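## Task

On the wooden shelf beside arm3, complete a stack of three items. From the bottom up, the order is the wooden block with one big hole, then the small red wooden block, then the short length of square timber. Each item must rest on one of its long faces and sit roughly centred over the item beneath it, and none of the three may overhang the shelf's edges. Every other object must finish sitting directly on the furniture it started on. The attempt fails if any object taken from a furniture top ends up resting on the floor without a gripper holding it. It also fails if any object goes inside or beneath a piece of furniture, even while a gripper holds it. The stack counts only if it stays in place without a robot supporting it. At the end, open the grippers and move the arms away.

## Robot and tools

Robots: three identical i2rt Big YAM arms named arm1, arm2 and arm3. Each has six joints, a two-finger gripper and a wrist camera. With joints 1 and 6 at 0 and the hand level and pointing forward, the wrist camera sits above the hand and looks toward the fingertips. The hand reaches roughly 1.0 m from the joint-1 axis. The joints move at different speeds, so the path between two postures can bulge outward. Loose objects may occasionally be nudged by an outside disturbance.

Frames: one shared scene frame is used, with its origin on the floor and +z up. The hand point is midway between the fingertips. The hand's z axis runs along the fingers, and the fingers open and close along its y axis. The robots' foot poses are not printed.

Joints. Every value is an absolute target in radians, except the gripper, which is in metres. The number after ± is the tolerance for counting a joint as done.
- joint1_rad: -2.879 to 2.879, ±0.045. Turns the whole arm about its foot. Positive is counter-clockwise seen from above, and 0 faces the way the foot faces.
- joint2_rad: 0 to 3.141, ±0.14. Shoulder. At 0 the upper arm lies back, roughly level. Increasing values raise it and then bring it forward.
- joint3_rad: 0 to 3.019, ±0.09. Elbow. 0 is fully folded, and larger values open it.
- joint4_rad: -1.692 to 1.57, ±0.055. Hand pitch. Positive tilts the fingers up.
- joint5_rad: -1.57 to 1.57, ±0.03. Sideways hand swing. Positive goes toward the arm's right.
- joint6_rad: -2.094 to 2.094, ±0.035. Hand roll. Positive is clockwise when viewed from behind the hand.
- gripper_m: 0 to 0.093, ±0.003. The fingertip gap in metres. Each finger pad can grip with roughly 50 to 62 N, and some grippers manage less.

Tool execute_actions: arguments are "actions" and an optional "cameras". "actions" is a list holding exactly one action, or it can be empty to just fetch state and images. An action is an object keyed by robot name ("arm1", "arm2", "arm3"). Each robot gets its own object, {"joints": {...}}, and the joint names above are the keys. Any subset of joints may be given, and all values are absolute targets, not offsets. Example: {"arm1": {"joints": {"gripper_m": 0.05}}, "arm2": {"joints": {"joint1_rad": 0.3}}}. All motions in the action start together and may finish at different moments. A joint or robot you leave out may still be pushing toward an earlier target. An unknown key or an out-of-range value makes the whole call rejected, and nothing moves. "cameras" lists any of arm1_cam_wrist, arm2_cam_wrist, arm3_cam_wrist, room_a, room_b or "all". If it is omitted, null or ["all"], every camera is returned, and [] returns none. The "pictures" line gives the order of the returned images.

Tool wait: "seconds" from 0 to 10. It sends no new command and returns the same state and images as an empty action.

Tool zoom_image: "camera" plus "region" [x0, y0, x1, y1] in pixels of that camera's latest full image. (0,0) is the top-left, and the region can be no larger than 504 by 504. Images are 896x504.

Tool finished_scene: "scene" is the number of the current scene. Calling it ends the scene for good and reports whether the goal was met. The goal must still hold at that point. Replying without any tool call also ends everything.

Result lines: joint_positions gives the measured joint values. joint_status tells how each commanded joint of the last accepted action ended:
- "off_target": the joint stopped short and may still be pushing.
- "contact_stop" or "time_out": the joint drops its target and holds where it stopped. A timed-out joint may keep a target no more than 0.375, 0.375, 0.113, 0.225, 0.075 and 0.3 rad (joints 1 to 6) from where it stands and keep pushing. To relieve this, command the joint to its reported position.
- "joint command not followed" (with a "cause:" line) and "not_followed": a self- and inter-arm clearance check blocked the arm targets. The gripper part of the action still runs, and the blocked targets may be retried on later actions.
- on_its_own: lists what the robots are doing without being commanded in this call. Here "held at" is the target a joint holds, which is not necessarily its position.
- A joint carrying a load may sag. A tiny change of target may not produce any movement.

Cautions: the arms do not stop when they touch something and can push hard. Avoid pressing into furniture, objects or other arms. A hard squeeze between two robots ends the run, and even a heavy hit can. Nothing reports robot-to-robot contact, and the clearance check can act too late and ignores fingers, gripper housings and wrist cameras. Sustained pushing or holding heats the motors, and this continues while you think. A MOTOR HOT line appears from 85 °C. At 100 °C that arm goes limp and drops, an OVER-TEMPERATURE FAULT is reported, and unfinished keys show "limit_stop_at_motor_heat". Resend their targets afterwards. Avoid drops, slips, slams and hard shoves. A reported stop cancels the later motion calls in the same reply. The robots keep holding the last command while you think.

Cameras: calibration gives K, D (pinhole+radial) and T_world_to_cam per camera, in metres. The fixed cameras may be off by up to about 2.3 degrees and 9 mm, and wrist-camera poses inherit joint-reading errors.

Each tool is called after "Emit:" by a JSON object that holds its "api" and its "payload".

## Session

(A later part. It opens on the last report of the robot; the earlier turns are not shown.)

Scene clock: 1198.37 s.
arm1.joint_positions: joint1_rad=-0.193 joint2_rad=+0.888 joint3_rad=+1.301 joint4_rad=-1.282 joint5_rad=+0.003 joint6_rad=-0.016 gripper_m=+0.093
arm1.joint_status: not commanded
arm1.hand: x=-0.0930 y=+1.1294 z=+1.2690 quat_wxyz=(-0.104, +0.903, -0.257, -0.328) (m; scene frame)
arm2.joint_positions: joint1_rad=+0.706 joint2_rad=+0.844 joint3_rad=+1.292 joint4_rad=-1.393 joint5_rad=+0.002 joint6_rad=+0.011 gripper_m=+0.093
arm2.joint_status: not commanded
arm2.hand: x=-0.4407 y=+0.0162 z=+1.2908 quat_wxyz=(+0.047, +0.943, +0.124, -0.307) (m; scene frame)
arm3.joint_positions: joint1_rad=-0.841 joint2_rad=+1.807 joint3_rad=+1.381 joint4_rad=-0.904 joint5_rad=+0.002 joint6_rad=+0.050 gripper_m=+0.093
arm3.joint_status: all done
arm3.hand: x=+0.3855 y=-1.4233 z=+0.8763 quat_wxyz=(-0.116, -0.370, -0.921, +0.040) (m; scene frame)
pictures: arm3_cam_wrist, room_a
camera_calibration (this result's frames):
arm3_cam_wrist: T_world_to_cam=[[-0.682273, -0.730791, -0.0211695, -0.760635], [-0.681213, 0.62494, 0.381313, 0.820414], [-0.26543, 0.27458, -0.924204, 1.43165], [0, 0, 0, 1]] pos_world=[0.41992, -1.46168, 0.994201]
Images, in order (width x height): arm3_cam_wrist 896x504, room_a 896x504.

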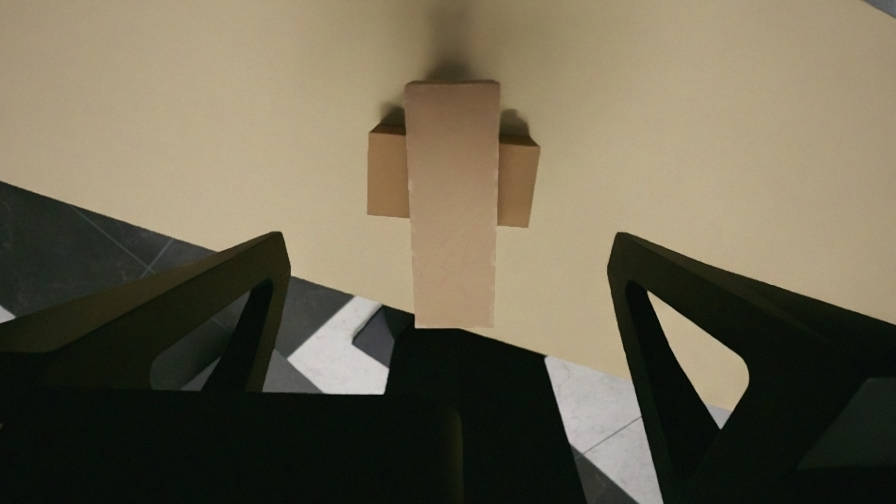

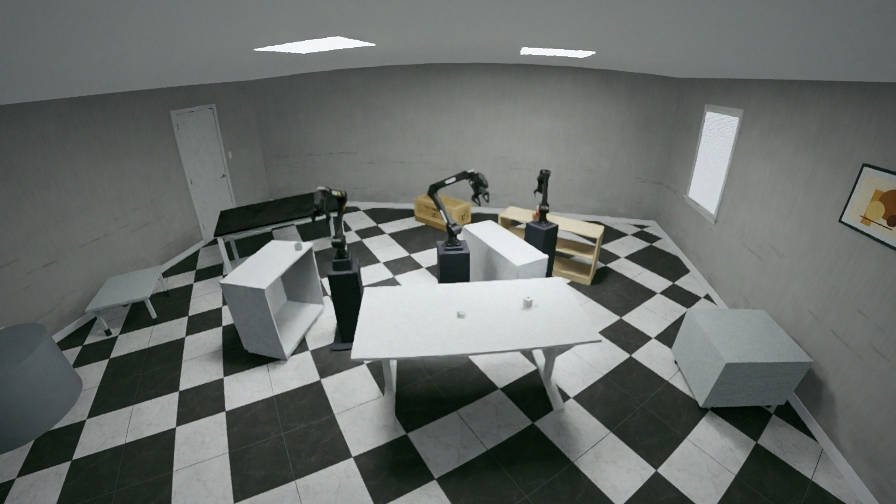

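Emit:
{"api": "execute_actions", "payload": {"actions": [{"arm3":{"joints":{"joint1_rad":-0.5,"joint2_rad":1.7,"joint6_rad":0.0}}}], "cameras": ["arm3_cam_wrist","room_a","room_b"]}}

Scene clock: 1220.07 s.
arm1.joint_positions: joint1_rad=-0.193 joint2_rad=+0.888 joint3_rad=+1.301 joint4_rad=-1.282 joint5_rad=+0.003 joint6_rad=-0.016 gripper_m=+0.093
arm1.joint_status: not commanded
arm1.hand: x=-0.0930 y=+1.1294 z=+1.2690 quat_wxyz=(-0.104, +0.903, -0.257, -0.328) (m; scene frame)
arm2.joint_positions: joint1_rad=+0.706 joint2_rad=+0.844 joint3_rad=+1.292 joint4_rad=-1.393 joint5_rad=+0.002 joint6_rad=+0.011 gripper_m=+0.093
arm2.joint_status: not commanded
arm2.hand: x=-0.4407 y=+0.0162 z=+1.2908 quat_wxyz=(+0.047, +0.943, +0.124, -0.307) (m; scene frame)
arm3.joint_positions: joint1_rad=-0.498 joint2_rad=+1.703 joint3_rad=+1.381 joint4_rad=-0.904 joint5_rad=-0.002 joint6_rad=+0.011 gripper_m=+0.093
arm3.joint_status: all done
arm3.hand: x=+0.4897 y=-1.2534 z=+0.9349 quat_wxyz=(-0.172, -0.187, -0.967, +0.030) (m; scene frame)
pictures: arm3_cam_wrist, room_a, room_b
camera_calibration (this result's frames):
arm3_cam_wrist: T_world_to_cam=[[-0.360194, -0.932784, -0.0132209, -0.982439], [-0.896085, 0.342012, 0.282947, 0.605441], [-0.259406, 0.113763, -0.959045, 1.2949], [0, 0, 0, 1]] pos_world=[0.524564, -1.27078, 1.05757]
Images, in order (width x height): arm3_cam_wrist 896x504, room_a 896x504, room_b 896x504.

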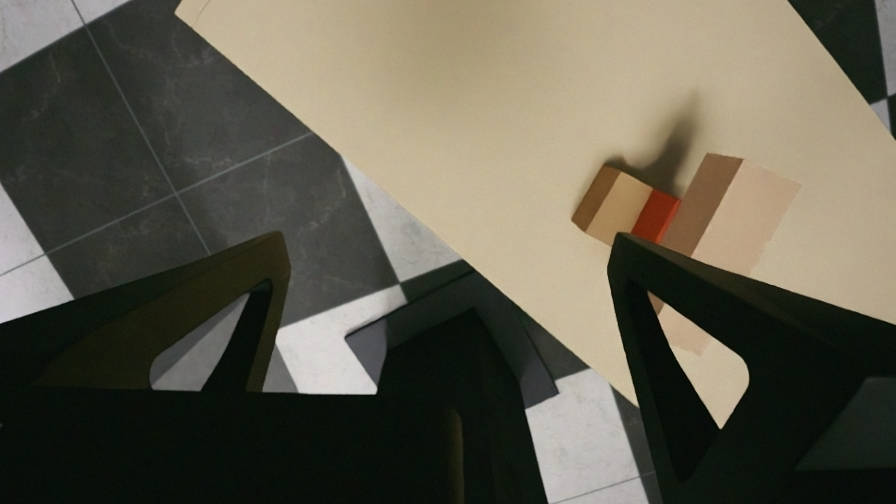

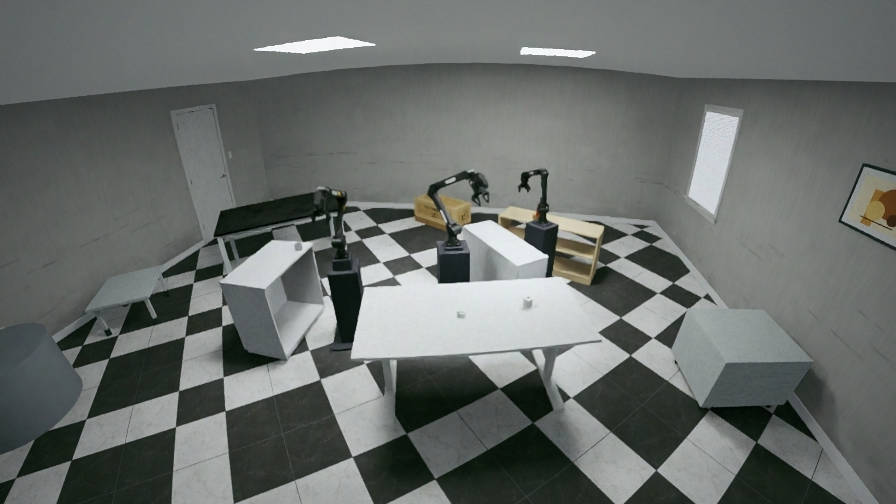

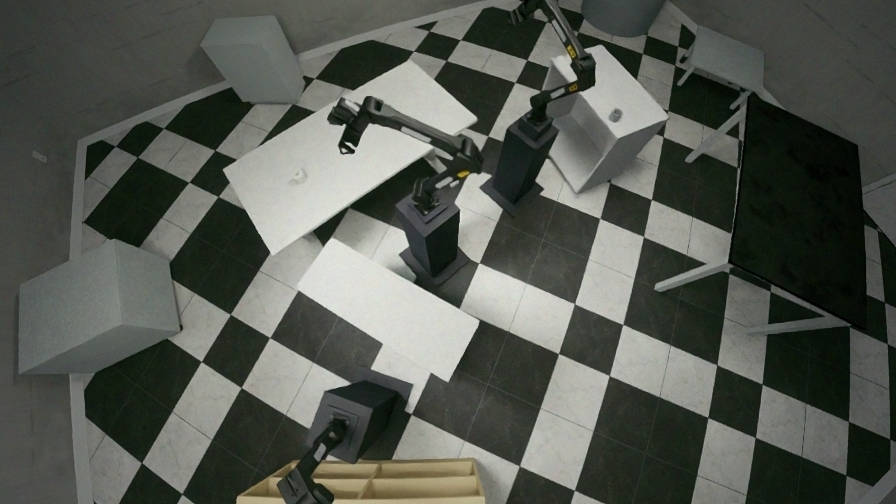

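Emit:
{"api": "zoom_image", "payload": {"camera": "arm3_cam_wrist", "region": [540, 120, 840, 380]}}

Region (540, 120, 840, 380) of arm3_cam_wrist's 896x504 image, scaled by 1.680, with more detail than that image has; it fills the top 437 rows of this view, and the rest is white.

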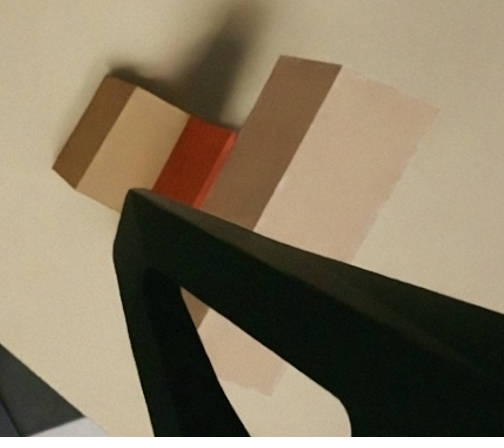

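Emit:
{"api": "execute_actions", "payload": {"actions": [{"arm3":{"joints":{"joint1_rad":0.2,"joint2_rad":1.1,"joint3_rad":1.3,"joint4_rad":-1.2}}}]}}

Scene clock: 1247.67 s.
arm1.joint_positions: joint1_rad=-0.193 joint2_rad=+0.888 joint3_rad=+1.301 joint4_rad=-1.282 joint5_rad=+0.003 joint6_rad=-0.016 gripper_m=+0.093
arm1.joint_status: not commanded
arm1.hand: x=-0.0930 y=+1.1294 z=+1.2690 quat_wxyz=(-0.104, +0.903, -0.257, -0.328) (m; scene frame)
arm2.joint_positions: joint1_rad=+0.706 joint2_rad=+0.844 joint3_rad=+1.292 joint4_rad=-1.393 joint5_rad=+0.002 joint6_rad=+0.011 gripper_m=+0.093
arm2.joint_status: not commanded
arm2.hand: x=-0.4407 y=+0.0162 z=+1.2908 quat_wxyz=(+0.047, +0.943, +0.124, -0.307) (m; scene frame)
arm3.joint_positions: joint1_rad=+0.191 joint2_rad=+1.106 joint3_rad=+1.276 joint4_rad=-1.188 joint5_rad=-0.002 joint6_rad=+0.009 gripper_m=+0.093
arm3.joint_status: all done
arm3.hand: x=+0.3415 y=-0.9099 z=+1.1438 quat_wxyz=(-0.271, +0.148, -0.950, -0.044) (m; scene frame)
pictures: arm1_cam_wrist, arm2_cam_wrist, arm3_cam_wrist, room_a, room_b
camera_calibration (this result's frames):
arm1_cam_wrist: T_world_to_cam=[[0.517229, 0.855254, 0.0318744, -0.960765], [0.85349, -0.512684, -0.0933281, 0.788667], [-0.0634777, 0.0754765, -0.995125, 1.29132], [0, 0, 0, 1]] pos_world=[-0.0942145, 1.12857, 1.38925]
arm2_cam_wrist: T_world_to_cam=[[-0.248211, 0.96838, -0.0251367, -0.0910754], [0.968706, 0.248125, -0.00653037, 0.434297], [-0.0000868411, -0.025971, -0.999663, 1.41657], [0, 0, 0, 1]] pos_world=[-0.443189, 0.0172254, 1.41664]
arm3_cam_wrist: T_world_to_cam=[[0.319326, -0.947612, -0.00788056, -0.964377], [-0.944384, -0.318905, 0.0802351, -0.056909], [-0.0785449, -0.0181789, -0.996745, 1.27901], [0, 0, 0, 1]] pos_world=[0.354667, -0.908753, 1.27182]
Images, in order (width x height): arm1_cam_wrist 896x504, arm2_cam_wrist 896x504, arm3_cam_wrist 896x504, room_a 896x504, room_b 896x504.

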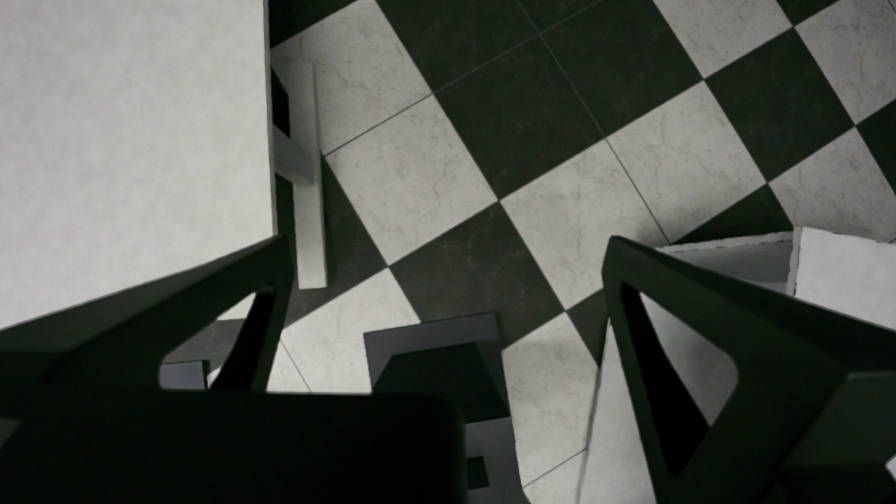

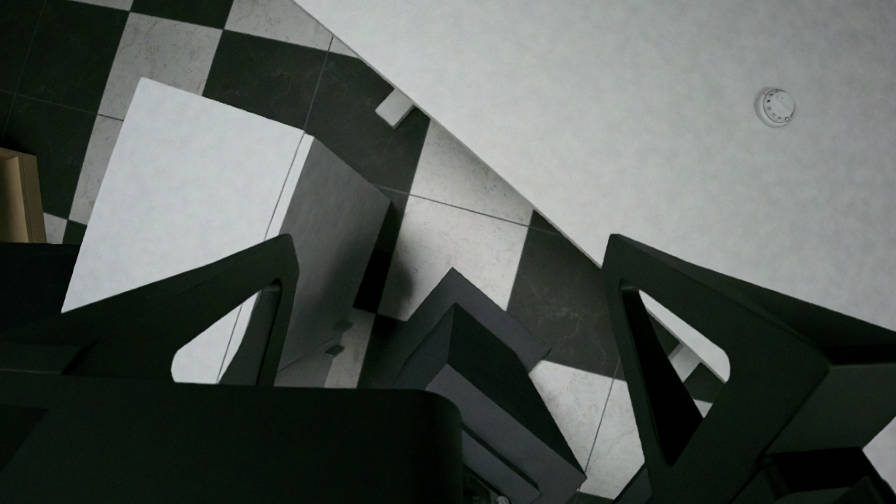

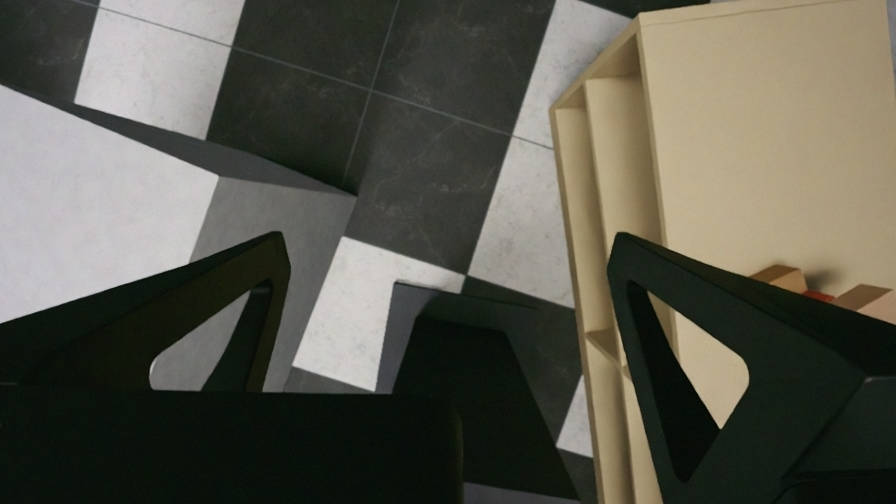

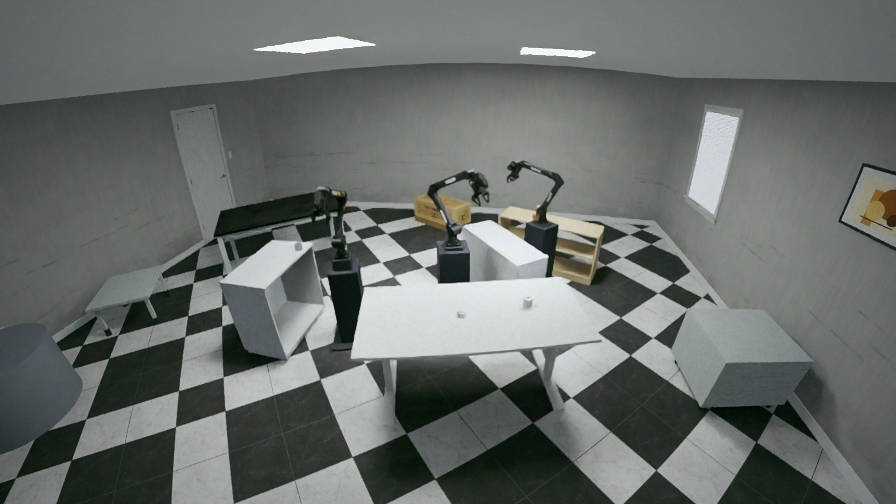

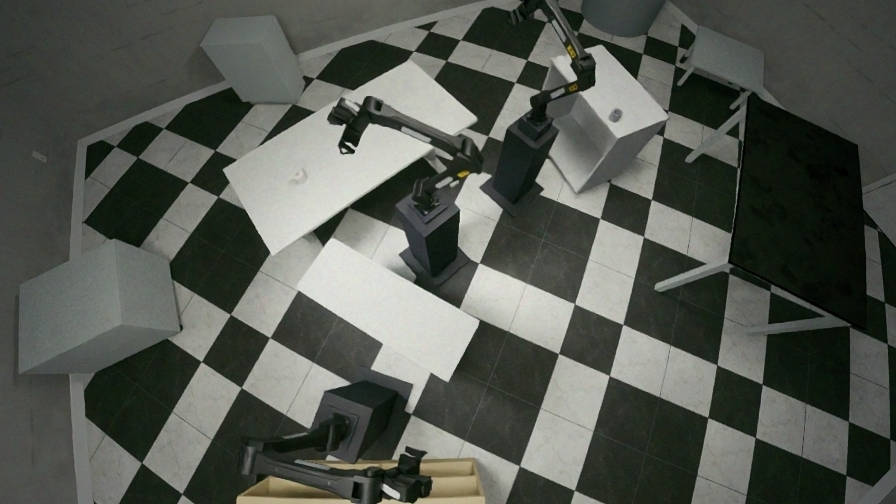

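Emit:
{"api": "finished_scene", "payload": {"scene": 1}}

The scene is finished: the task was done.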